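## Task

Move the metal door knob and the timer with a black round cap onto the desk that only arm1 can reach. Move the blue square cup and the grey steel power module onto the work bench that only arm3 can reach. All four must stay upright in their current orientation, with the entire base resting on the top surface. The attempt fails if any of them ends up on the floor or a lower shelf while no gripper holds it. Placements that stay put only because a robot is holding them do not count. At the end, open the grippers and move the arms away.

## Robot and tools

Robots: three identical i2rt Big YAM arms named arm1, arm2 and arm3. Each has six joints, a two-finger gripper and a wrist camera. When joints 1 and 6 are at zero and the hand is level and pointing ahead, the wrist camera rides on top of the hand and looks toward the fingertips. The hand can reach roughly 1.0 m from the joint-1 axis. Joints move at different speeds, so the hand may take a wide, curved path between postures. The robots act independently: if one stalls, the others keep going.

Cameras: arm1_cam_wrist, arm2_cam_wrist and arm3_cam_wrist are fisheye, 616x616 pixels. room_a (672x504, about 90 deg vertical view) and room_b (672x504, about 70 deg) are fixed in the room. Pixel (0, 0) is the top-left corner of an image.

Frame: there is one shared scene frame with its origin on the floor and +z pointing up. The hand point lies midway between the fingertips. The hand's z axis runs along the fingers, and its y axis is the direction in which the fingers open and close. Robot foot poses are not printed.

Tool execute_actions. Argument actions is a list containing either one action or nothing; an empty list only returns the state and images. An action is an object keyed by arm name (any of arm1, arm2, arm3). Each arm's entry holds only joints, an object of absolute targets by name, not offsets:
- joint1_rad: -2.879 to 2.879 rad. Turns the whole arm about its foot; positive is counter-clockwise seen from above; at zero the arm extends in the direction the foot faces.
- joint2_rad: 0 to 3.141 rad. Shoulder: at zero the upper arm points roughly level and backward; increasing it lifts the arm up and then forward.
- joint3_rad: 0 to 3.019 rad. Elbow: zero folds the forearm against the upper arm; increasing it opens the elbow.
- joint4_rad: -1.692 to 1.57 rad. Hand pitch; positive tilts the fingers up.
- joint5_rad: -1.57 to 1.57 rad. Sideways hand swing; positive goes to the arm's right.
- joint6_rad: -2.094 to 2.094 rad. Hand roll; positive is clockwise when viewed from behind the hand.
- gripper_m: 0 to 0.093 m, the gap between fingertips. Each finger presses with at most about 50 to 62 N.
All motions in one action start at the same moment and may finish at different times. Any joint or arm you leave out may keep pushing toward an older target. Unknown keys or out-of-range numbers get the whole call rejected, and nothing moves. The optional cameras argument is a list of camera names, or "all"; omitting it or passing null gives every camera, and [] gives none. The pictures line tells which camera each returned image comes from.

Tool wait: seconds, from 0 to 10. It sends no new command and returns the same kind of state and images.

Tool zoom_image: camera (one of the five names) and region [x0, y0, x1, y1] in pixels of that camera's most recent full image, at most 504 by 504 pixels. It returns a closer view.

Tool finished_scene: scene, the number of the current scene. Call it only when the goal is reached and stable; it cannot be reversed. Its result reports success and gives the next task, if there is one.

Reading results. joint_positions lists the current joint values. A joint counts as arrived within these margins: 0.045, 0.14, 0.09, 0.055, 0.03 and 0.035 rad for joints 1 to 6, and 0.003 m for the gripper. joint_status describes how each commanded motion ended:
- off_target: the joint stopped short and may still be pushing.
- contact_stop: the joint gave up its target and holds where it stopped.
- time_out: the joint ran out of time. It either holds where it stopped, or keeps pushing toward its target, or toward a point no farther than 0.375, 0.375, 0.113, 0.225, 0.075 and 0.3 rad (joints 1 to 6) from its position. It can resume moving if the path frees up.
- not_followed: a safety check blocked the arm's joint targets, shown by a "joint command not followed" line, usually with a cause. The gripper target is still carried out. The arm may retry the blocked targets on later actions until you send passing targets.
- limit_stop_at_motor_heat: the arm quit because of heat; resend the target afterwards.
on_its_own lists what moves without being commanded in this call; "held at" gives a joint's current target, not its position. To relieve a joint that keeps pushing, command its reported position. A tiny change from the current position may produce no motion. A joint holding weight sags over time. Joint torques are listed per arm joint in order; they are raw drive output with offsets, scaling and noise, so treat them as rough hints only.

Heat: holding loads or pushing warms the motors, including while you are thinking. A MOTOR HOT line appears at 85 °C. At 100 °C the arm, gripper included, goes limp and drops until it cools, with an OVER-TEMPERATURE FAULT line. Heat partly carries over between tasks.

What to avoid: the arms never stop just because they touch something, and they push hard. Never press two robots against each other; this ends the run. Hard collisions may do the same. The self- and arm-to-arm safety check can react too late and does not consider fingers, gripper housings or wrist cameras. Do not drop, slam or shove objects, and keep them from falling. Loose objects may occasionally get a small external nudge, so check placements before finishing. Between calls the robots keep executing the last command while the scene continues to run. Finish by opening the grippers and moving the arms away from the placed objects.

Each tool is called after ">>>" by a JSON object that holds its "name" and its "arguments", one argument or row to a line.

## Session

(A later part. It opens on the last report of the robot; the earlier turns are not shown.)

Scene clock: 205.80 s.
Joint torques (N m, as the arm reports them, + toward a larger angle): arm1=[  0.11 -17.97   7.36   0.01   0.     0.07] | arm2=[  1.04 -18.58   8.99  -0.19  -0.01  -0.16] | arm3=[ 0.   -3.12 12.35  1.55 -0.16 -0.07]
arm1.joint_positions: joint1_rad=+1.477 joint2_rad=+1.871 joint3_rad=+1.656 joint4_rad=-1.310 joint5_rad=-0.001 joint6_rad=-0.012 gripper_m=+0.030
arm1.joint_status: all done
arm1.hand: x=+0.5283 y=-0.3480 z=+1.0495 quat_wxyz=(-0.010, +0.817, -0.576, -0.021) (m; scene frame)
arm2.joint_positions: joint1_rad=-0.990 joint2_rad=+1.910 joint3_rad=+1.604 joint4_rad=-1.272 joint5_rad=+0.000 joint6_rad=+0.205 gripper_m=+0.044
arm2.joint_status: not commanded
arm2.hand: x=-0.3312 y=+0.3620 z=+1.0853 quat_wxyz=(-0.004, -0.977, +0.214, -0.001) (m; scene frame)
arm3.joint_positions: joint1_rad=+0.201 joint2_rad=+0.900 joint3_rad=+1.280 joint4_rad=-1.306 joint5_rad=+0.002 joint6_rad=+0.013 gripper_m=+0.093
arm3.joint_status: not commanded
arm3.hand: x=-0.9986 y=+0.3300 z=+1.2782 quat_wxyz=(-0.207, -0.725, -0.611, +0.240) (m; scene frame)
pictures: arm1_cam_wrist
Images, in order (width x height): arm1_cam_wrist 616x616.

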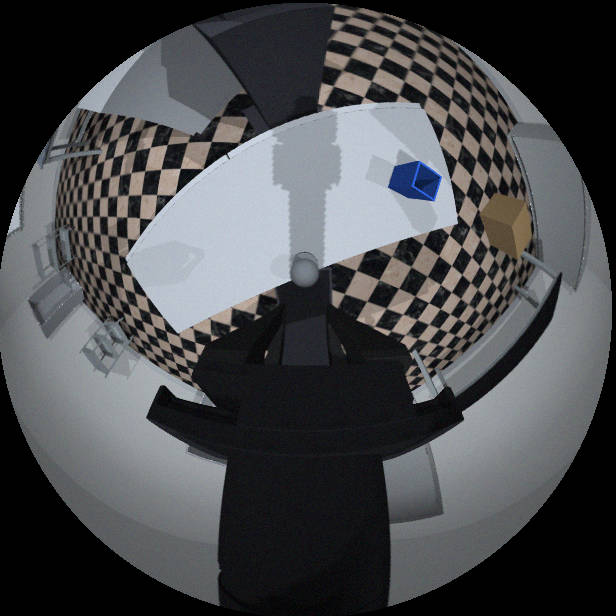

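>>> {"name": "zoom_image", "arguments": {
  "camera": "arm1_cam_wrist",
  "region": [230,200,390,320]
}}

>>> {"name": "execute_actions", "arguments": {
  "actions": [
    {"arm1":{"joints":{"gripper_m":0.093}}}
  ],
  "cameras": ["arm1_cam_wrist","room_b","room_a"]
}}

Region (230, 200, 390, 320) of arm1_cam_wrist's 616x616 image, scaled by 3.150, with more detail than that image has; it fills the top 378 rows of this view, and the rest is white.

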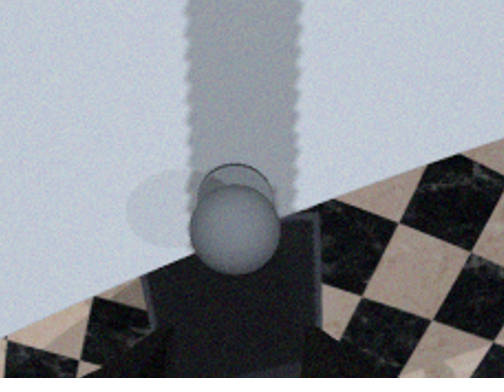

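Scene clock: 212.43 s.
Joint torques (N m, as the arm reports them, + toward a larger angle): arm1=[  0.11 -17.98   7.32   0.01   0.     0.07] | arm2=[  0.97 -18.31   9.02  -0.14   0.02  -0.13] | arm3=[-0.08 -3.06 12.41  1.55 -0.16 -0.09]
arm1.joint_positions: joint1_rad=+1.477 joint2_rad=+1.871 joint3_rad=+1.656 joint4_rad=-1.310 joint5_rad=-0.001 joint6_rad=-0.012 gripper_m=+0.093
arm1.joint_status: all done
arm1.hand: x=+0.5283 y=-0.3480 z=+1.0495 quat_wxyz=(-0.010, +0.817, -0.576, -0.021) (m; scene frame)
arm2.joint_positions: joint1_rad=-0.990 joint2_rad=+1.910 joint3_rad=+1.604 joint4_rad=-1.272 joint5_rad=+0.000 joint6_rad=+0.205 gripper_m=+0.044
arm2.joint_status: not commanded
arm2.hand: x=-0.3312 y=+0.3620 z=+1.0853 quat_wxyz=(-0.004, -0.977, +0.214, -0.001) (m; scene frame)
arm3.joint_positions: joint1_rad=+0.201 joint2_rad=+0.900 joint3_rad=+1.280 joint4_rad=-1.306 joint5_rad=+0.002 joint6_rad=+0.013 gripper_m=+0.093
arm3.joint_status: not commanded
arm3.hand: x=-0.9986 y=+0.3300 z=+1.2782 quat_wxyz=(-0.207, -0.725, -0.611, +0.240) (m; scene frame)
pictures: arm1_cam_wrist, room_a, room_b
Images, in order (width x height): arm1_cam_wrist 616x616, room_a 672x504, room_b 672x504.

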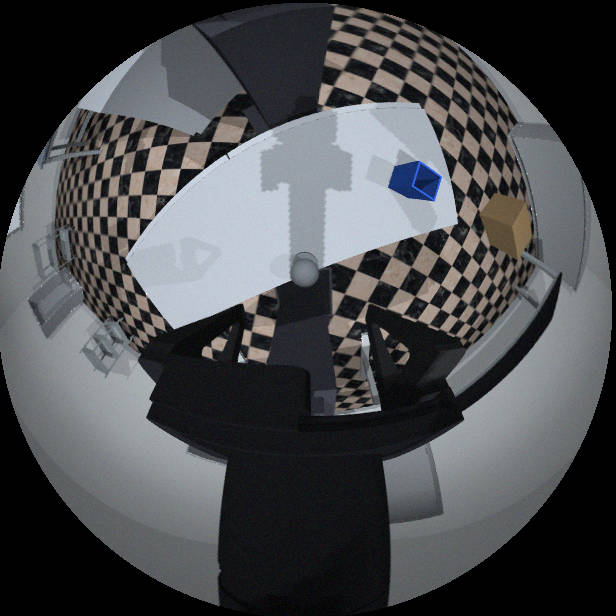

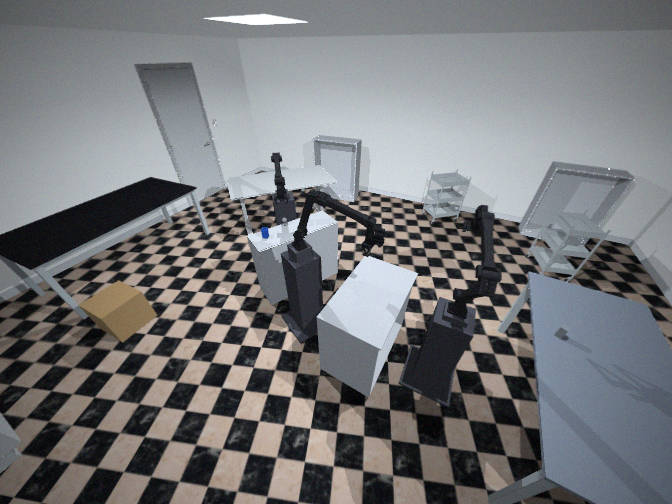

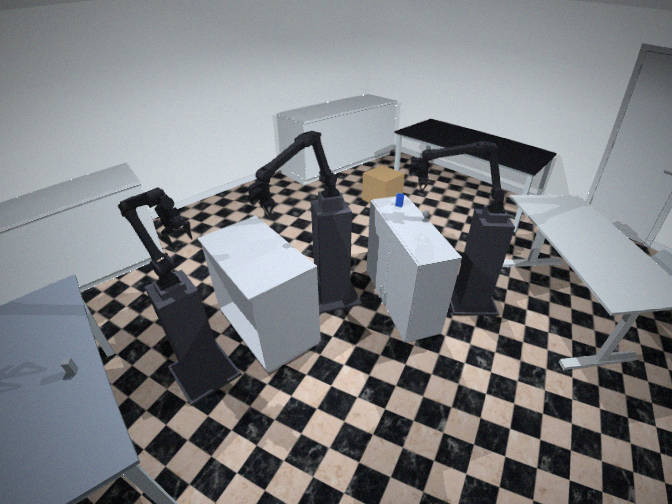

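>>> {"name": "execute_actions", "arguments": {
  "actions": [
    {"arm1":{"joints":{"joint2_rad":1.98,"joint3_rad":1.49,"joint4_rad":-1.08}},"arm2":{"joints":{"joint1_rad":0.1,"joint2_rad":1.5,"joint3_rad":1.45,"joint4_rad":-1.5,"joint6_rad":0}}}
  ],
  "cameras": ["arm1_cam_wrist"]
}}

Scene clock: 223.33 s.
Joint torques (N m, as the arm reports them, + toward a larger angle): arm1=[  0.14 -20.86   7.01   0.78   0.     0.07] | arm2=[  0.18 -11.58   8.84  -0.13   0.07  -0.14] | arm3=[-0.04 -3.1  12.41  1.55 -0.15 -0.08]
arm1.joint_positions: joint1_rad=+1.477 joint2_rad=+1.983 joint3_rad=+1.485 joint4_rad=-1.093 joint5_rad=-0.001 joint6_rad=-0.012 gripper_m=+0.093
arm1.joint_status: all done
arm1.hand: x=+0.5329 y=-0.3640 z=+0.9266 quat_wxyz=(+0.009, +0.817, -0.577, +0.006) (m; scene frame)
arm2.joint_positions: joint1_rad=+0.104 joint2_rad=+1.500 joint3_rad=+1.443 joint4_rad=-1.491 joint5_rad=-0.001 joint6_rad=+0.015 gripper_m=+0.044
arm2.joint_status: all done
arm2.hand: x=-0.0615 y=-0.1091 z=+1.2285 quat_wxyz=(-0.008, -0.910, -0.414, +0.014) (m; scene frame)
arm3.joint_positions: joint1_rad=+0.201 joint2_rad=+0.900 joint3_rad=+1.280 joint4_rad=-1.306 joint5_rad=+0.002 joint6_rad=+0.013 gripper_m=+0.093
arm3.joint_status: not commanded
arm3.hand: x=-0.9986 y=+0.3300 z=+1.2782 quat_wxyz=(-0.207, -0.725, -0.611, +0.240) (m; scene frame)
pictures: arm1_cam_wrist
Images, in order (width x height): arm1_cam_wrist 616x616.

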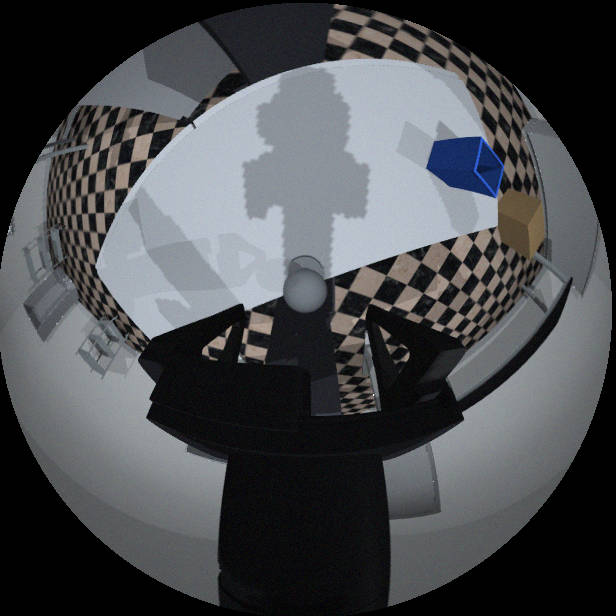

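>>> {"name": "execute_actions", "arguments": {
  "actions": [
    {"arm1":{"joints":{"joint2_rad":1.955,"joint3_rad":1.36,"joint4_rad":-0.975}}}
  ],
  "cameras": ["arm1_cam_wrist"]
}}

Scene clock: 228.37 s.
Joint torques (N m, as the arm reports them, + toward a larger angle): arm1=[  0.1  -20.71   6.17   0.82   0.     0.07] | arm2=[  0.91 -12.12   8.88  -0.21   0.06  -0.14] | arm3=[-0.05 -2.98 12.4   1.56 -0.16 -0.08]
arm1.joint_positions: joint1_rad=+1.477 joint2_rad=+1.969 joint3_rad=+1.362 joint4_rad=-0.989 joint5_rad=-0.001 joint6_rad=-0.012 gripper_m=+0.093
arm1.joint_status: all done
arm1.hand: x=+0.5416 y=-0.3903 z=+0.8940 quat_wxyz=(+0.011, +0.817, -0.576, +0.008) (m; scene frame)
arm2.joint_positions: joint1_rad=+0.104 joint2_rad=+1.500 joint3_rad=+1.443 joint4_rad=-1.491 joint5_rad=-0.001 joint6_rad=+0.015 gripper_m=+0.044
arm2.joint_status: not commanded
arm2.hand: x=-0.0615 y=-0.1091 z=+1.2285 quat_wxyz=(-0.008, -0.910, -0.414, +0.014) (m; scene frame)
arm3.joint_positions: joint1_rad=+0.201 joint2_rad=+0.900 joint3_rad=+1.280 joint4_rad=-1.306 joint5_rad=+0.002 joint6_rad=+0.013 gripper_m=+0.093
arm3.joint_status: not commanded
arm3.hand: x=-0.9986 y=+0.3300 z=+1.2782 quat_wxyz=(-0.207, -0.725, -0.611, +0.240) (m; scene frame)
pictures: arm1_cam_wrist
Images, in order (width x height): arm1_cam_wrist 616x616.

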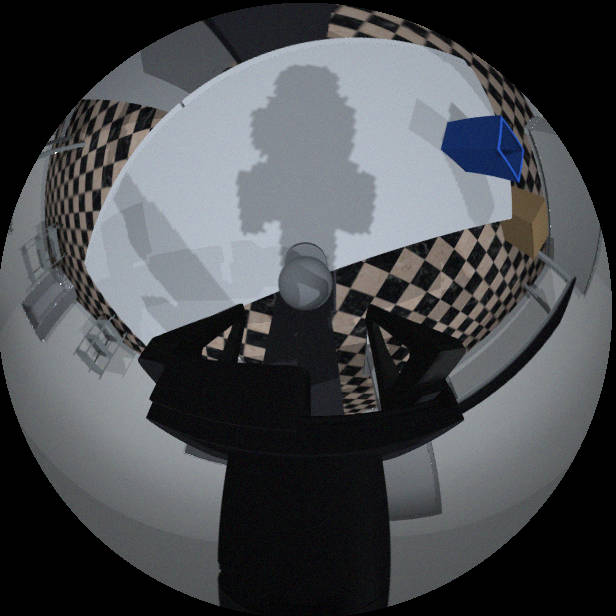

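>>> {"name": "execute_actions", "arguments": {
  "actions": [
    {"arm1":{"joints":{"joint2_rad":2.075,"joint3_rad":1.32,"joint4_rad":-0.85}}}
  ],
  "cameras": ["arm1_cam_wrist"]
}}

Scene clock: 233.63 s.
Joint torques (N m, as the arm reports them, + toward a larger angle): arm1=[  0.1  -18.64   5.49   0.78   0.01   0.07] | arm2=[  0.54 -12.05   8.89  -0.06   0.04  -0.14] | arm3=[ 0.05 -2.98 12.35  1.52 -0.16 -0.09]
arm1.joint_positions: joint1_rad=+1.477 joint2_rad=+2.060 joint3_rad=+1.323 joint4_rad=-0.863 joint5_rad=-0.001 joint6_rad=-0.012 gripper_m=+0.093
arm1.joint_status: all done
arm1.hand: x=+0.5423 y=-0.3936 z=+0.8352 quat_wxyz=(+0.012, +0.817, -0.576, +0.009) (m; scene frame)
arm2.joint_positions: joint1_rad=+0.104 joint2_rad=+1.500 joint3_rad=+1.443 joint4_rad=-1.491 joint5_rad=-0.001 joint6_rad=+0.015 gripper_m=+0.044
arm2.joint_status: not commanded
arm2.hand: x=-0.0615 y=-0.1091 z=+1.2285 quat_wxyz=(-0.008, -0.910, -0.414, +0.014) (m; scene frame)
arm3.joint_positions: joint1_rad=+0.201 joint2_rad=+0.900 joint3_rad=+1.280 joint4_rad=-1.306 joint5_rad=+0.002 joint6_rad=+0.013 gripper_m=+0.093
arm3.joint_status: not commanded
arm3.hand: x=-0.9986 y=+0.3300 z=+1.2782 quat_wxyz=(-0.207, -0.725, -0.611, +0.240) (m; scene frame)
pictures: arm1_cam_wrist
Images, in order (width x height): arm1_cam_wrist 616x616.

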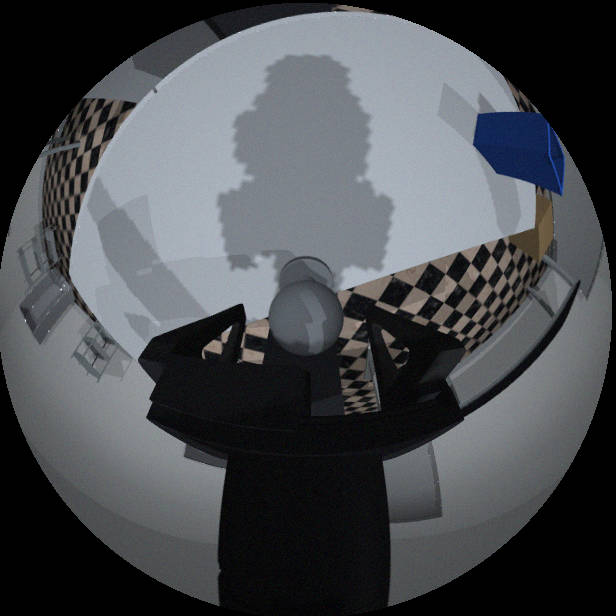

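>>> {"name": "execute_actions", "arguments": {
  "actions": [
    {"arm1":{"joints":{"gripper_m":0.03}}}
  ],
  "cameras": ["arm1_cam_wrist"]
}}

Scene clock: 236.73 s.
Joint torques (N m, as the arm reports them, + toward a larger angle): arm1=[  0.13 -18.74   5.48   0.74   0.     0.07] | arm2=[  0.69 -12.22   8.81  -0.07   0.05  -0.14] | arm3=[-0.02 -3.17 12.38  1.54 -0.16 -0.08]
arm1.joint_positions: joint1_rad=+1.477 joint2_rad=+2.060 joint3_rad=+1.323 joint4_rad=-0.863 joint5_rad=-0.001 joint6_rad=-0.012 gripper_m=+0.053
arm1.joint_status: gripper_m off_target (ended at +0.053, target +0.030)
arm1.hand: x=+0.5424 y=-0.3935 z=+0.8352 quat_wxyz=(+0.012, +0.817, -0.576, +0.009) (m; scene frame)
arm2.joint_positions: joint1_rad=+0.104 joint2_rad=+1.500 joint3_rad=+1.443 joint4_rad=-1.491 joint5_rad=-0.001 joint6_rad=+0.015 gripper_m=+0.044
arm2.joint_status: not commanded
arm2.hand: x=-0.0615 y=-0.1091 z=+1.2285 quat_wxyz=(-0.008, -0.910, -0.414, +0.014) (m; scene frame)
arm3.joint_positions: joint1_rad=+0.201 joint2_rad=+0.900 joint3_rad=+1.280 joint4_rad=-1.306 joint5_rad=+0.002 joint6_rad=+0.013 gripper_m=+0.093
arm3.joint_status: not commanded
arm3.hand: x=-0.9986 y=+0.3300 z=+1.2782 quat_wxyz=(-0.207, -0.725, -0.611, +0.240) (m; scene frame)
pictures: arm1_cam_wrist
Images, in order (width x height): arm1_cam_wrist 616x616.

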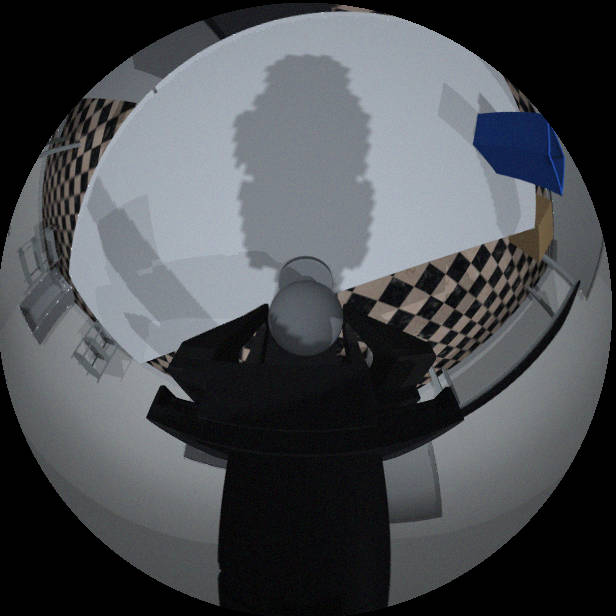

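Gripped. Lift and swing to desk.

>>> {"name": "execute_actions", "arguments": {
  "actions": [
    {"arm1":{"joints":{"joint2_rad":1.75,"joint3_rad":1.4,"joint4_rad":-1.22}}}
  ],
  "cameras": ["arm1_cam_wrist"]
}}

Scene clock: 242.47 s.
Joint torques (N m, as the arm reports them, + toward a larger angle): arm1=[  0.09 -16.14   9.08  -0.15   0.     0.07] | arm2=[  0.51 -12.28   8.83  -0.21   0.04  -0.12] | arm3=[-0.11 -2.87 12.37  1.53 -0.15 -0.09]
arm1.joint_positions: joint1_rad=+1.477 joint2_rad=+1.730 joint3_rad=+1.372 joint4_rad=-1.207 joint5_rad=-0.001 joint6_rad=-0.012 gripper_m=+0.053
arm1.joint_status: all done
arm1.hand: x=+0.5525 y=-0.4190 z=+1.0185 quat_wxyz=(+0.001, +0.817, -0.577, -0.005) (m; scene frame)
arm2.joint_positions: joint1_rad=+0.104 joint2_rad=+1.500 joint3_rad=+1.443 joint4_rad=-1.491 joint5_rad=-0.001 joint6_rad=+0.015 gripper_m=+0.044
arm2.joint_status: not commanded
arm2.hand: x=-0.0615 y=-0.1091 z=+1.2285 quat_wxyz=(-0.008, -0.910, -0.414, +0.014) (m; scene frame)
arm3.joint_positions: joint1_rad=+0.201 joint2_rad=+0.900 joint3_rad=+1.280 joint4_rad=-1.306 joint5_rad=+0.002 joint6_rad=+0.013 gripper_m=+0.093
arm3.joint_status: not commanded
arm3.hand: x=-0.9986 y=+0.3300 z=+1.2782 quat_wxyz=(-0.207, -0.725, -0.611, +0.240) (m; scene frame)
pictures: arm1_cam_wrist
Images, in order (width x height): arm1_cam_wrist 616x616.

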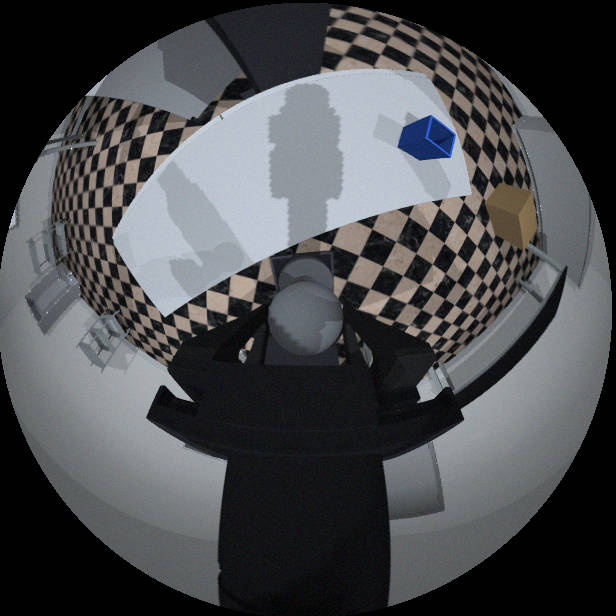

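>>> {"name": "execute_actions", "arguments": {
  "actions": [
    {"arm1":{"joints":{"joint1_rad":-1.25,"joint2_rad":1.9,"joint3_rad":1.65,"joint4_rad":-1.32}}}
  ],
  "cameras": []
}}

>>> {"name": "execute_actions", "arguments": {
  "actions": [
    {"arm1":{"joints":{"joint2_rad":2.33,"joint3_rad":1.93,"joint4_rad":-1.15}},"arm2":{"joints":{"joint1_rad":1.36,"joint2_rad":1.8,"joint3_rad":1.55,"joint4_rad":-1.3}}}
  ],
  "cameras": []
}}

>>> {"name": "execute_actions", "arguments": {
  "actions": [
    {"arm2":{"joints":{"joint2_rad":2.24,"joint3_rad":1.63,"joint4_rad":-0.96}}}
  ],
  "cameras": ["arm1_cam_wrist","arm2_cam_wrist","room_b"]
}}

Scene clock: 257.13 s.
Joint torques (N m, as the arm reports them, + toward a larger angle): arm1=[  0.81 -20.93   9.75  -0.25  -0.09   0.07] | arm2=[  0.87 -12.08   8.88  -0.15   0.05  -0.12] | arm3=[-0.16 -3.03 12.36  1.53 -0.16 -0.08]
arm1.joint_positions: joint1_rad=-1.258 joint2_rad=+1.908 joint3_rad=+1.614 joint4_rad=-1.306 joint5_rad=+0.002 joint6_rad=-0.012 gripper_m=+0.053
arm1.joint_status: all done
arm1.hand: x=+1.0987 y=-1.3220 z=+1.0116 quat_wxyz=(+0.017, -0.400, -0.917, -0.003) (m; scene frame)
arm2.joint_positions: joint1_rad=+0.104 joint2_rad=+1.500 joint3_rad=+1.443 joint4_rad=-1.491 joint5_rad=-0.001 joint6_rad=+0.015 gripper_m=+0.044
arm2.joint_status: not commanded
arm2.hand: x=-0.0615 y=-0.1091 z=+1.2285 quat_wxyz=(-0.008, -0.910, -0.414, +0.014) (m; scene frame)
arm3.joint_positions: joint1_rad=+0.201 joint2_rad=+0.900 joint3_rad=+1.280 joint4_rad=-1.306 joint5_rad=+0.002 joint6_rad=+0.013 gripper_m=+0.093
arm3.joint_status: not commanded
arm3.hand: x=-0.9986 y=+0.3300 z=+1.2782 quat_wxyz=(-0.207, -0.725, -0.611, +0.240) (m; scene frame)
pictures: none
No camera images: the call's "cameras" was empty. Leave "cameras" out to get every camera's image.

Scene clock: 258.77 s.
Joint torques (N m, as the arm reports them, + toward a larger angle): arm1=[  0.73 -27.08   9.43   0.3   -0.1    0.07] | arm2=[  0.55 -18.12  10.1    0.01   0.1   -0.14] | arm3=[-0.02 -3.13 12.39  1.55 -0.17 -0.08]
arm1.joint_positions: joint1_rad=-1.258 joint2_rad=+2.358 joint3_rad=+1.890 joint4_rad=-1.152 joint5_rad=+0.002 joint6_rad=-0.012 gripper_m=+0.053
arm1.joint_status: all done
arm1.hand: x=+1.1628 y=-1.3944 z=+0.8341 quat_wxyz=(+0.026, -0.400, -0.916, -0.007) (m; scene frame)
arm2.joint_positions: joint1_rad=+1.365 joint2_rad=+1.813 joint3_rad=+1.517 joint4_rad=-1.296 joint5_rad=-0.003 joint6_rad=+0.013 gripper_m=+0.044
arm2.joint_status: all done
arm2.hand: x=+0.5139 y=-0.2242 z=+1.1053 quat_wxyz=(+0.009, -0.491, -0.871, -0.002) (m; scene frame)
arm3.joint_positions: joint1_rad=+0.201 joint2_rad=+0.900 joint3_rad=+1.280 joint4_rad=-1.306 joint5_rad=+0.002 joint6_rad=+0.013 gripper_m=+0.093
arm3.joint_status: not commanded
arm3.hand: x=-0.9986 y=+0.3300 z=+1.2782 quat_wxyz=(-0.207, -0.725, -0.611, +0.240) (m; scene frame)
pictures: none
No camera images: the call's "cameras" was empty. Leave "cameras" out to get every camera's image.

Scene clock: 260.27 s.
Joint torques (N m, as the arm reports them, + toward a larger angle): arm1=[  0.71 -27.03   9.41   0.3   -0.1    0.07] | arm2=[  0.5  -20.63   8.28   0.41   0.09  -0.12] | arm3=[ 0.05 -3.13 12.37  1.51 -0.16 -0.08]
arm1.joint_positions: joint1_rad=-1.258 joint2_rad=+2.358 joint3_rad=+1.890 joint4_rad=-1.152 joint5_rad=+0.002 joint6_rad=-0.012 gripper_m=+0.053
arm1.joint_status: not commanded
arm1.hand: x=+1.1628 y=-1.3944 z=+0.8341 quat_wxyz=(+0.026, -0.400, -0.916, -0.007) (m; scene frame)
arm2.joint_positions: joint1_rad=+1.365 joint2_rad=+2.243 joint3_rad=+1.607 joint4_rad=-0.968 joint5_rad=-0.003 joint6_rad=+0.013 gripper_m=+0.044
arm2.joint_status: all done
arm2.hand: x=+0.5502 y=-0.2859 z=+0.8921 quat_wxyz=(+0.015, -0.491, -0.871, -0.005) (m; scene frame)
arm3.joint_positions: joint1_rad=+0.201 joint2_rad=+0.900 joint3_rad=+1.280 joint4_rad=-1.306 joint5_rad=+0.002 joint6_rad=+0.013 gripper_m=+0.093
arm3.joint_status: not commanded
arm3.hand: x=-0.9986 y=+0.3300 z=+1.2782 quat_wxyz=(-0.207, -0.725, -0.611, +0.240) (m; scene frame)
pictures: arm1_cam_wrist, arm2_cam_wrist, room_b
Images, in order (width x height): arm1_cam_wrist 616x616, arm2_cam_wrist 616x616, room_b 672x504.

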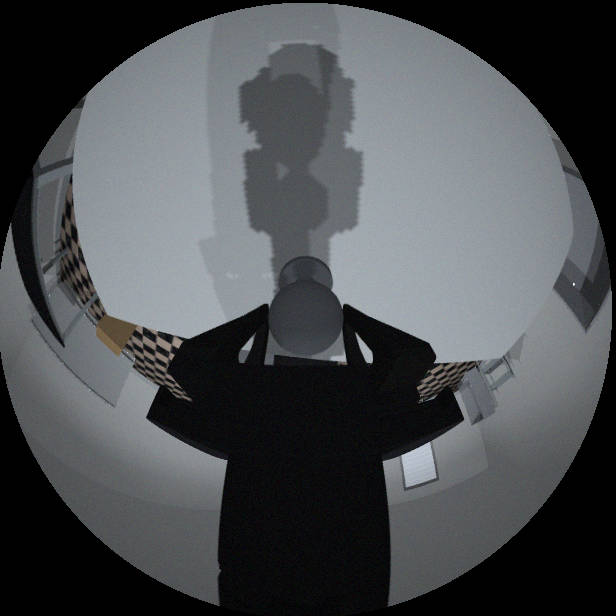

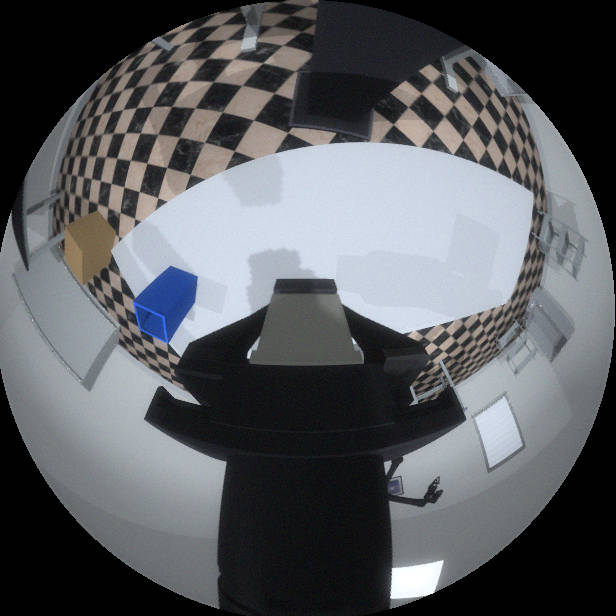

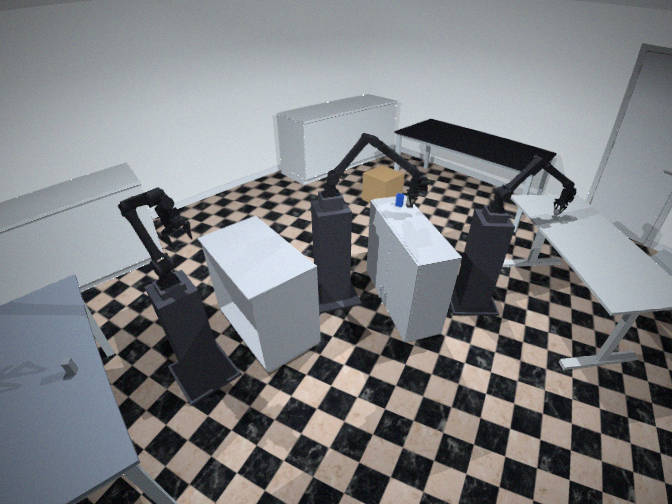

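>>> {"name": "execute_actions", "arguments": {
  "actions": [
    {"arm1":{"joints":{"joint2_rad":2.42,"joint4_rad":-1.07}},"arm2":{"joints":{"joint2_rad":2.35,"joint3_rad":1.81,"joint4_rad":-0.99}}}
  ],
  "cameras": ["arm1_cam_wrist","arm2_cam_wrist"]
}}

Scene clock: 266.33 s.
Joint torques (N m, as the arm reports them, + toward a larger angle): arm1=[  0.73 -23.52   9.26   0.79  -0.09   0.07] | arm2=[  0.55 -21.13  10.3   -0.03   0.12  -0.12] | arm3=[-0.02 -3.09 12.32  1.58 -0.17 -0.09]
arm1.joint_positions: joint1_rad=-1.258 joint2_rad=+2.400 joint3_rad=+1.890 joint4_rad=-1.083 joint5_rad=+0.002 joint6_rad=-0.012 gripper_m=+0.053
arm1.joint_status: all done
arm1.hand: x=+1.1680 y=-1.4004 z=+0.8062 quat_wxyz=(+0.014, -0.400, -0.917, -0.001) (m; scene frame)
arm2.joint_positions: joint1_rad=+1.365 joint2_rad=+2.353 joint3_rad=+1.756 joint4_rad=-0.985 joint5_rad=-0.003 joint6_rad=+0.013 gripper_m=+0.044
arm2.joint_status: all done
arm2.hand: x=+0.5714 y=-0.3203 z=+0.8714 quat_wxyz=(+0.005, -0.491, -0.871, +0.001) (m; scene frame)
arm3.joint_positions: joint1_rad=+0.201 joint2_rad=+0.900 joint3_rad=+1.280 joint4_rad=-1.306 joint5_rad=+0.002 joint6_rad=+0.013 gripper_m=+0.093
arm3.joint_status: not commanded
arm3.hand: x=-0.9986 y=+0.3300 z=+1.2782 quat_wxyz=(-0.207, -0.725, -0.611, +0.240) (m; scene frame)
pictures: arm1_cam_wrist, arm2_cam_wrist
Images, in order (width x height): arm1_cam_wrist 616x616, arm2_cam_wrist 616x616.

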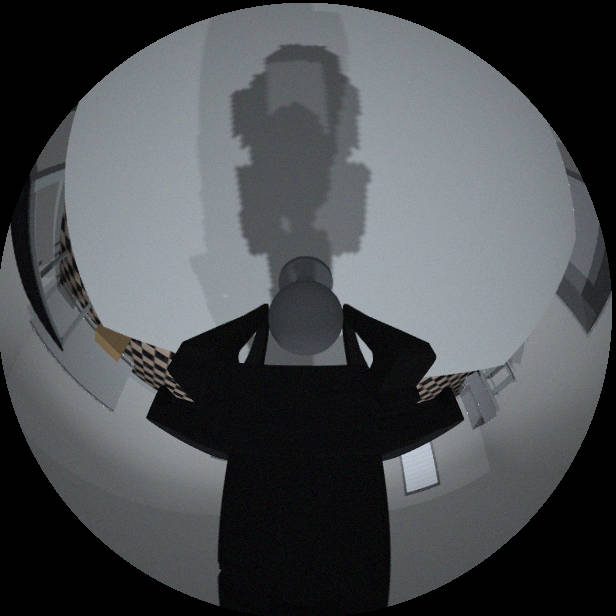

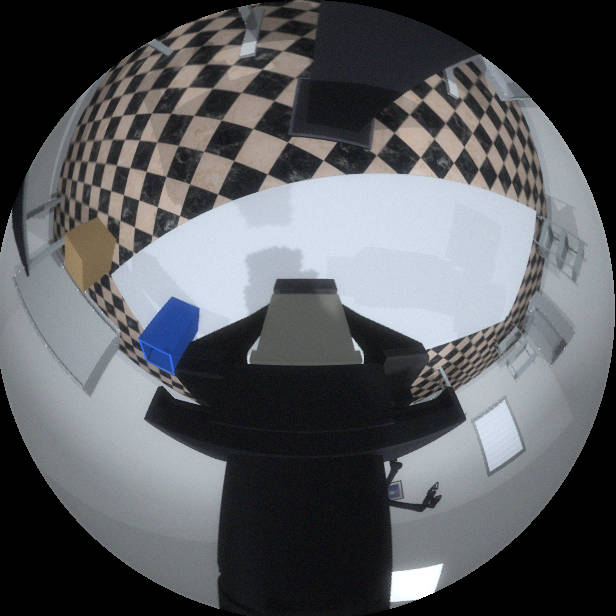

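>>> {"name": "execute_actions", "arguments": {
  "actions": [
    {"arm1":{"joints":{"joint2_rad":2.455,"joint4_rad":-1.045}},"arm2":{"joints":{"joint2_rad":2.42,"joint4_rad":-0.93}}}
  ],
  "cameras": ["arm1_cam_wrist","arm2_cam_wrist"]
}}

Scene clock: 270.77 s.
Joint torques (N m, as the arm reports them, + toward a larger angle): arm1=[  0.72 -22.05   9.25   0.75  -0.04   0.07] | arm2=[  0.69 -22.     9.46   0.3    0.1   -0.13] | arm3=[-0.14 -3.06 12.38  1.55 -0.15 -0.07]
arm1.joint_positions: joint1_rad=-1.258 joint2_rad=+2.413 joint3_rad=+1.890 joint4_rad=-1.057 joint5_rad=+0.000 joint6_rad=-0.012 gripper_m=+0.053
arm1.joint_status: all done
arm1.hand: x=+1.1705 y=-1.4028 z=+0.7977 quat_wxyz=(+0.007, -0.400, -0.917, +0.001) (m; scene frame)
arm2.joint_positions: joint1_rad=+1.365 joint2_rad=+2.422 joint3_rad=+1.767 joint4_rad=-0.938 joint5_rad=-0.003 joint6_rad=+0.013 gripper_m=+0.044
arm2.joint_status: all done
arm2.hand: x=+0.5706 y=-0.3196 z=+0.8311 quat_wxyz=(+0.010, -0.491, -0.871, -0.002) (m; scene frame)
arm3.joint_positions: joint1_rad=+0.201 joint2_rad=+0.900 joint3_rad=+1.280 joint4_rad=-1.306 joint5_rad=+0.002 joint6_rad=+0.013 gripper_m=+0.093
arm3.joint_status: not commanded
arm3.hand: x=-0.9986 y=+0.3300 z=+1.2782 quat_wxyz=(-0.207, -0.725, -0.611, +0.240) (m; scene frame)
pictures: arm1_cam_wrist, arm2_cam_wrist
Images, in order (width x height): arm1_cam_wrist 616x616, arm2_cam_wrist 616x616.

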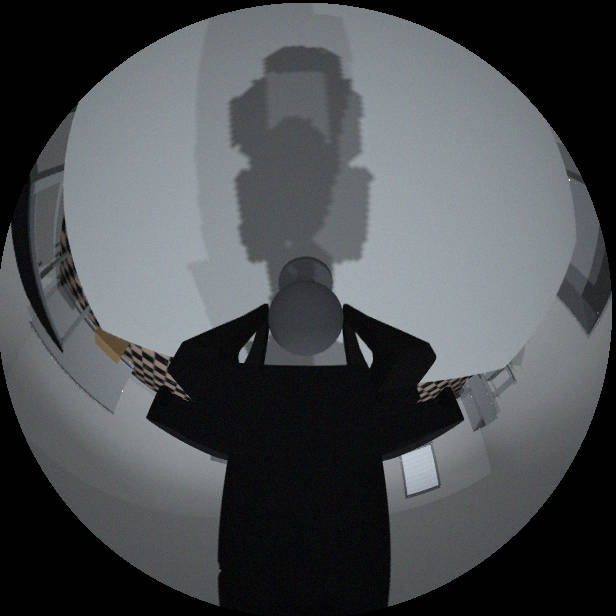

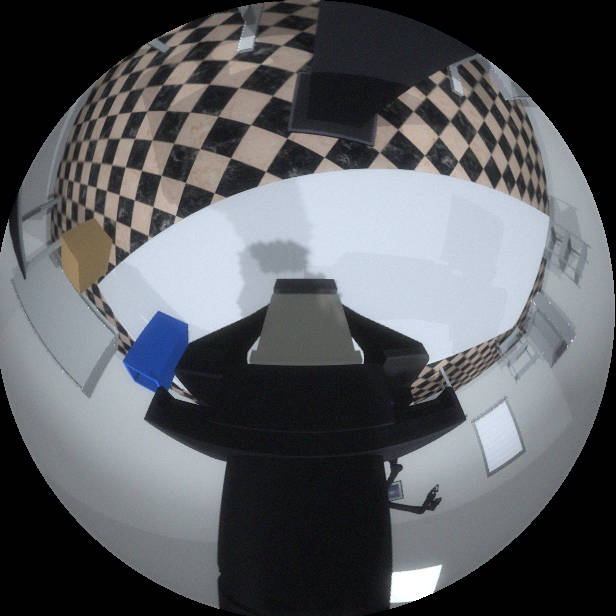

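>>> {"name": "execute_actions", "arguments": {
  "actions": [
    {"arm1":{"joints":{"joint2_rad":2.46,"joint4_rad":-1.03}},"arm2":{"joints":{"joint2_rad":2.47,"joint4_rad":-0.90}}}
  ],
  "cameras": ["arm1_cam_wrist","arm2_cam_wrist"]
}}

Scene clock: 275.90 s.
Joint torques (N m, as the arm reports them, + toward a larger angle): arm1=[  0.73 -21.67   9.26   1.11  -0.04   0.07] | arm2=[  0.24 -20.8    9.15   0.37   0.14  -0.13] | arm3=[ 0.05 -2.97 12.38  1.55 -0.15 -0.08]
arm1.joint_positions: joint1_rad=-1.258 joint2_rad=+2.413 joint3_rad=+1.890 joint4_rad=-1.052 joint5_rad=+0.000 joint6_rad=-0.012 gripper_m=+0.053
arm1.joint_status: all done
arm1.hand: x=+1.1715 y=-1.4039 z=+0.7977 quat_wxyz=(+0.005, -0.400, -0.917, +0.002) (m; scene frame)
arm2.joint_positions: joint1_rad=+1.365 joint2_rad=+2.467 joint3_rad=+1.767 joint4_rad=-0.908 joint5_rad=-0.003 joint6_rad=+0.013 gripper_m=+0.044
arm2.joint_status: all done
arm2.hand: x=+0.5674 y=-0.3150 z=+0.8032 quat_wxyz=(+0.016, -0.491, -0.871, -0.005) (m; scene frame)
arm3.joint_positions: joint1_rad=+0.201 joint2_rad=+0.900 joint3_rad=+1.280 joint4_rad=-1.306 joint5_rad=+0.002 joint6_rad=+0.013 gripper_m=+0.093
arm3.joint_status: not commanded
arm3.hand: x=-0.9986 y=+0.3300 z=+1.2782 quat_wxyz=(-0.207, -0.725, -0.611, +0.240) (m; scene frame)
pictures: arm1_cam_wrist, arm2_cam_wrist
Images, in order (width x height): arm1_cam_wrist 616x616, arm2_cam_wrist 616x616.

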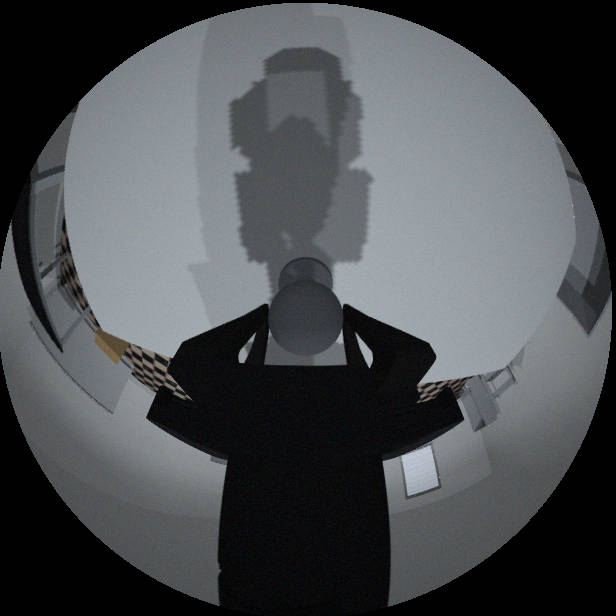

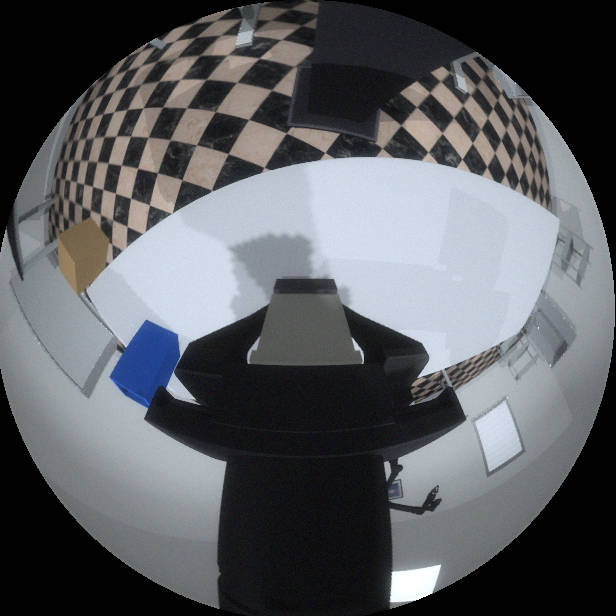

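Arm1 is down: release. Arm2 a bit lower.

>>> {"name": "execute_actions", "arguments": {
  "actions": [
    {"arm1":{"joints":{"joint2_rad":2.413,"gripper_m":0.093}},"arm2":{"joints":{"joint2_rad":2.51,"joint4_rad":-0.865}}}
  ],
  "cameras": ["arm2_cam_wrist"]
}}

>>> {"name": "execute_actions", "arguments": {
  "actions": [
    {"arm1":{"joints":{"joint2_rad":1.9,"joint3_rad":1.65,"joint4_rad":-1.32}}}
  ],
  "cameras": ["arm1_cam_wrist","arm2_cam_wrist"]
}}

Scene clock: 280.77 s.
Joint torques (N m, as the arm reports them, + toward a larger angle): arm1=[  0.67 -25.3    9.26   0.84  -0.04   0.07] | arm2=[  0.53 -19.6    8.79   0.48   0.1   -0.15] | arm3=[ 0.08 -3.03 12.37  1.55 -0.17 -0.08]
arm1.joint_positions: joint1_rad=-1.258 joint2_rad=+2.413 joint3_rad=+1.890 joint4_rad=-1.044 joint5_rad=+0.000 joint6_rad=-0.012 gripper_m=+0.093
arm1.joint_status: all done
arm1.hand: x=+1.1727 y=-1.4053 z=+0.7977 quat_wxyz=(+0.001, -0.400, -0.917, +0.003) (m; scene frame)
arm2.joint_positions: joint1_rad=+1.365 joint2_rad=+2.479 joint3_rad=+1.773 joint4_rad=-0.874 joint5_rad=-0.002 joint6_rad=+0.013 gripper_m=+0.044
arm2.joint_status: all done
arm2.hand: x=+0.5710 y=-0.3210 z=+0.7967 quat_wxyz=(+0.005, -0.491, -0.871, +0.001) (m; scene frame)
arm3.joint_positions: joint1_rad=+0.201 joint2_rad=+0.900 joint3_rad=+1.280 joint4_rad=-1.306 joint5_rad=+0.002 joint6_rad=+0.013 gripper_m=+0.093
arm3.joint_status: not commanded
arm3.hand: x=-0.9986 y=+0.3300 z=+1.2782 quat_wxyz=(-0.207, -0.725, -0.611, +0.240) (m; scene frame)
pictures: arm2_cam_wrist
Images, in order (width x height): arm2_cam_wrist 616x616.

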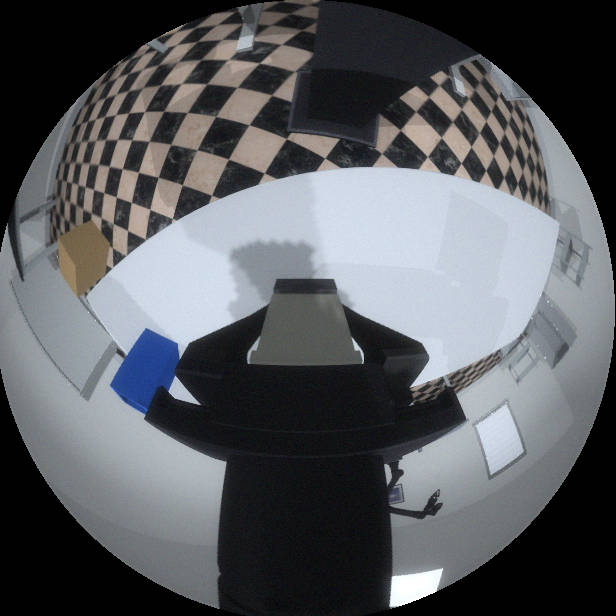

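Scene clock: 282.23 s.
Joint torques (N m, as the arm reports them, + toward a larger angle): arm1=[  0.74 -18.06   7.36  -0.05  -0.05   0.07] | arm2=[  0.71 -19.81   8.83   0.45   0.12  -0.1 ] | arm3=[ 0.09 -3.04 12.34  1.53 -0.16 -0.09]
arm1.joint_positions: joint1_rad=-1.258 joint2_rad=+1.871 joint3_rad=+1.655 joint4_rad=-1.307 joint5_rad=+0.000 joint6_rad=-0.012 gripper_m=+0.093
arm1.joint_status: all done
arm1.hand: x=+1.1086 y=-1.3322 z=+1.0475 quat_wxyz=(-0.019, -0.399, -0.916, +0.012) (m; scene frame)
arm2.joint_positions: joint1_rad=+1.365 joint2_rad=+2.479 joint3_rad=+1.773 joint4_rad=-0.874 joint5_rad=-0.002 joint6_rad=+0.013 gripper_m=+0.044
arm2.joint_status: not commanded
arm2.hand: x=+0.5710 y=-0.3210 z=+0.7967 quat_wxyz=(+0.005, -0.491, -0.871, +0.001) (m; scene frame)
arm3.joint_positions: joint1_rad=+0.201 joint2_rad=+0.900 joint3_rad=+1.280 joint4_rad=-1.306 joint5_rad=+0.002 joint6_rad=+0.013 gripper_m=+0.093
arm3.joint_status: not commanded
arm3.hand: x=-0.9986 y=+0.3300 z=+1.2782 quat_wxyz=(-0.207, -0.725, -0.611, +0.240) (m; scene frame)
pictures: arm1_cam_wrist, arm2_cam_wrist
Images, in order (width x height): arm1_cam_wrist 616x616, arm2_cam_wrist 616x616.

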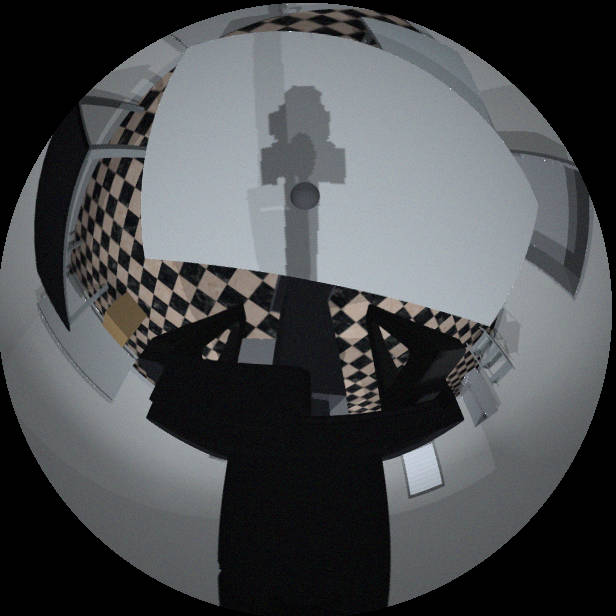

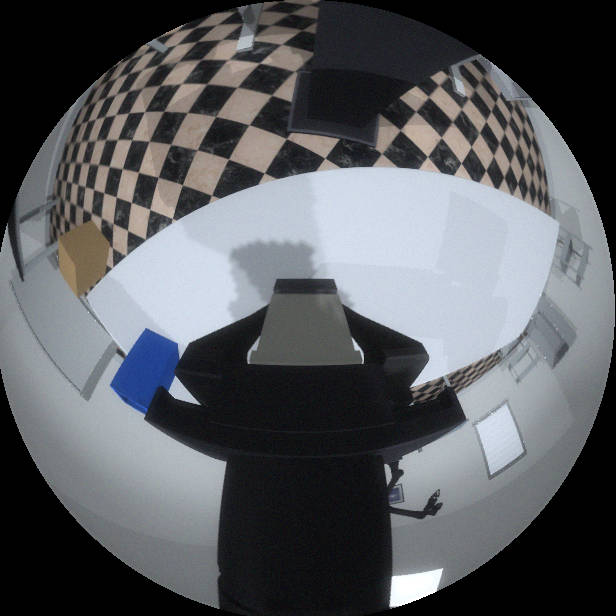

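>>> {"name": "execute_actions", "arguments": {
  "actions": [
    {"arm2":{"joints":{"joint2_rad":2.479,"gripper_m":0.093}}}
  ],
  "cameras": []
}}

>>> {"name": "execute_actions", "arguments": {
  "actions": [
    {"arm2":{"joints":{"joint2_rad":2.05,"joint3_rad":1.72,"joint4_rad":-1.24}}}
  ],
  "cameras": []
}}

>>> {"name": "execute_actions", "arguments": {
  "actions": [
    {"arm2":{"joints":{"joint1_rad":1.72,"joint2_rad":2.18,"joint3_rad":1.71,"joint4_rad":-1.07,"joint6_rad":-0.69}}}
  ],
  "cameras": ["arm2_cam_wrist"]
}}

Scene clock: 294.63 s.
Joint torques (N m, as the arm reports them, + toward a larger angle): arm1=[  0.77 -18.02   7.35  -0.05  -0.04   0.07] | arm2=[  0.52 -21.97   8.8    0.61   0.09  -0.14] | arm3=[-0.04 -3.1  12.4   1.54 -0.16 -0.08]
arm1.joint_positions: joint1_rad=-1.258 joint2_rad=+1.871 joint3_rad=+1.655 joint4_rad=-1.307 joint5_rad=+0.000 joint6_rad=-0.012 gripper_m=+0.093
arm1.joint_status: not commanded
arm1.hand: x=+1.1086 y=-1.3322 z=+1.0475 quat_wxyz=(-0.019, -0.399, -0.916, +0.012) (m; scene frame)
arm2.joint_positions: joint1_rad=+1.365 joint2_rad=+2.479 joint3_rad=+1.773 joint4_rad=-0.874 joint5_rad=-0.002 joint6_rad=+0.013 gripper_m=+0.093
arm2.joint_status: all done
arm2.hand: x=+0.5711 y=-0.3211 z=+0.7967 quat_wxyz=(+0.004, -0.491, -0.871, +0.001) (m; scene frame)
arm3.joint_positions: joint1_rad=+0.201 joint2_rad=+0.900 joint3_rad=+1.280 joint4_rad=-1.306 joint5_rad=+0.002 joint6_rad=+0.013 gripper_m=+0.093
arm3.joint_status: not commanded
arm3.hand: x=-0.9986 y=+0.3300 z=+1.2782 quat_wxyz=(-0.207, -0.725, -0.611, +0.240) (m; scene frame)
pictures: none
No camera images: the call's "cameras" was empty. Leave "cameras" out to get every camera's image.

Scene clock: 296.20 s.
Joint torques (N m, as the arm reports them, + toward a larger angle): arm1=[  0.75 -18.04   7.34  -0.06  -0.04   0.07] | arm2=[  0.69 -19.52   8.64  -0.13   0.11  -0.13] | arm3=[ 0.13 -3.08 12.36  1.51 -0.16 -0.09]
arm1.joint_positions: joint1_rad=-1.258 joint2_rad=+1.871 joint3_rad=+1.655 joint4_rad=-1.307 joint5_rad=+0.000 joint6_rad=-0.012 gripper_m=+0.093
arm1.joint_status: not commanded
arm1.hand: x=+1.1086 y=-1.3322 z=+1.0475 quat_wxyz=(-0.019, -0.399, -0.916, +0.012) (m; scene frame)
arm2.joint_positions: joint1_rad=+1.365 joint2_rad=+2.050 joint3_rad=+1.708 joint4_rad=-1.231 joint5_rad=-0.002 joint6_rad=+0.013 gripper_m=+0.093
arm2.joint_status: all done
arm2.hand: x=+0.5543 y=-0.2902 z=+1.0421 quat_wxyz=(+0.001, -0.491, -0.871, +0.003) (m; scene frame)
arm3.joint_positions: joint1_rad=+0.201 joint2_rad=+0.900 joint3_rad=+1.280 joint4_rad=-1.306 joint5_rad=+0.002 joint6_rad=+0.013 gripper_m=+0.093
arm3.joint_status: not commanded
arm3.hand: x=-0.9986 y=+0.3300 z=+1.2782 quat_wxyz=(-0.207, -0.725, -0.611, +0.240) (m; scene frame)
pictures: none
No camera images: the call's "cameras" was empty. Leave "cameras" out to get every camera's image.

Scene clock: 297.87 s.
Joint torques (N m, as the arm reports them, + toward a larger angle): arm1=[  0.73 -18.04   7.35  -0.05  -0.04   0.07] | arm2=[  1.54 -21.31   7.49   0.5    0.01  -0.14] | arm3=[ 0.05 -2.97 12.38  1.57 -0.15 -0.09]
arm1.joint_positions: joint1_rad=-1.258 joint2_rad=+1.871 joint3_rad=+1.655 joint4_rad=-1.307 joint5_rad=+0.000 joint6_rad=-0.012 gripper_m=+0.093
arm1.joint_status: not commanded
arm1.hand: x=+1.1086 y=-1.3322 z=+1.0475 quat_wxyz=(-0.019, -0.399, -0.916, +0.012) (m; scene frame)
arm2.joint_positions: joint1_rad=+1.712 joint2_rad=+2.188 joint3_rad=+1.708 joint4_rad=-1.078 joint5_rad=-0.002 joint6_rad=-0.674 gripper_m=+0.093
arm2.joint_status: all done
arm2.hand: x=+0.7297 y=-0.1627 z=+0.9564 quat_wxyz=(-0.003, +0.004, -1.000, +0.007) (m; scene frame)
arm3.joint_positions: joint1_rad=+0.201 joint2_rad=+0.900 joint3_rad=+1.280 joint4_rad=-1.306 joint5_rad=+0.002 joint6_rad=+0.013 gripper_m=+0.093
arm3.joint_status: not commanded
arm3.hand: x=-0.9986 y=+0.3300 z=+1.2782 quat_wxyz=(-0.207, -0.725, -0.611, +0.240) (m; scene frame)
pictures: arm2_cam_wrist
Images, in order (width x height): arm2_cam_wrist 616x616.

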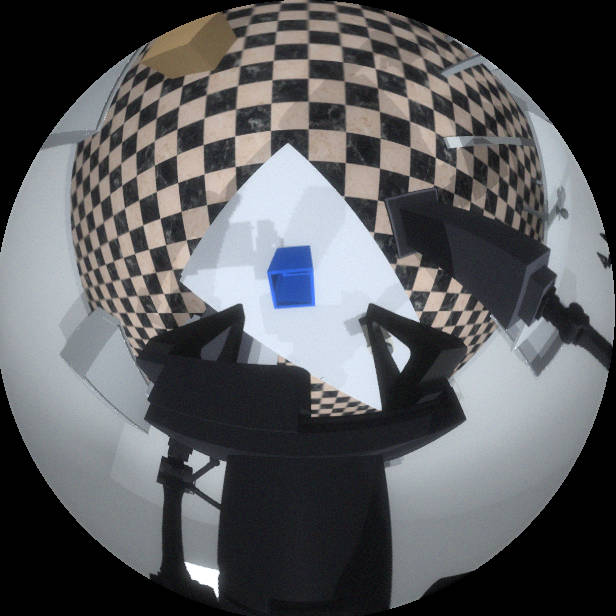

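>>> {"name": "execute_actions", "arguments": {
  "actions": [
    {"arm2":{"joints":{"joint1_rad":1.725,"joint2_rad":2.215,"joint3_rad":1.58,"joint4_rad":-0.93}}}
  ],
  "cameras": ["arm2_cam_wrist"]
}}

Scene clock: 309.73 s.
Joint torques (N m, as the arm reports them, + toward a larger angle): arm1=[  0.73 -18.04   7.34  -0.05  -0.04   0.07] | arm2=[  1.59 -19.46   6.88   0.56   0.01  -0.15] | arm3=[-0.12 -3.11 12.37  1.53 -0.16 -0.09]
arm1.joint_positions: joint1_rad=-1.258 joint2_rad=+1.871 joint3_rad=+1.655 joint4_rad=-1.307 joint5_rad=+0.000 joint6_rad=-0.012 gripper_m=+0.093
arm1.joint_status: not commanded
arm1.hand: x=+1.1086 y=-1.3322 z=+1.0475 quat_wxyz=(-0.019, -0.399, -0.916, +0.012) (m; scene frame)
arm2.joint_positions: joint1_rad=+1.713 joint2_rad=+2.210 joint3_rad=+1.580 joint4_rad=-0.940 joint5_rad=-0.002 joint6_rad=-0.675 gripper_m=+0.093
arm2.joint_status: all done
arm2.hand: x=+0.7085 y=-0.1455 z=+0.9018 quat_wxyz=(+0.002, +0.005, -1.000, +0.003) (m; scene frame)
arm3.joint_positions: joint1_rad=+0.201 joint2_rad=+0.900 joint3_rad=+1.280 joint4_rad=-1.306 joint5_rad=+0.002 joint6_rad=+0.013 gripper_m=+0.093
arm3.joint_status: not commanded
arm3.hand: x=-0.9986 y=+0.3300 z=+1.2782 quat_wxyz=(-0.207, -0.725, -0.611, +0.240) (m; scene frame)
pictures: arm2_cam_wrist
Images, in order (width x height): arm2_cam_wrist 616x616.

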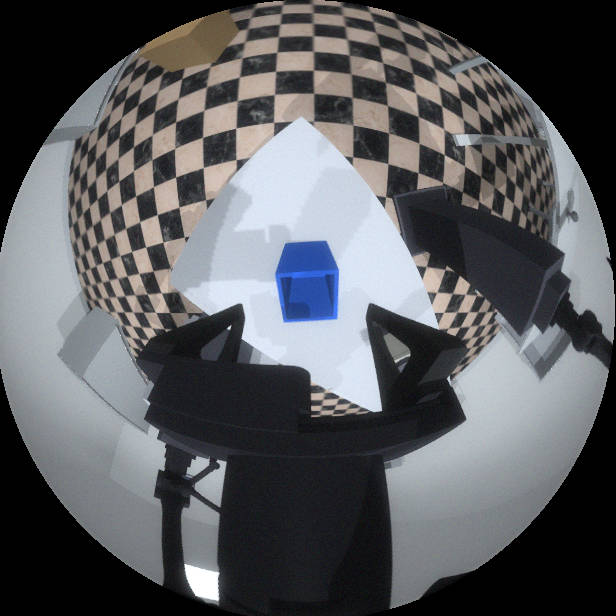

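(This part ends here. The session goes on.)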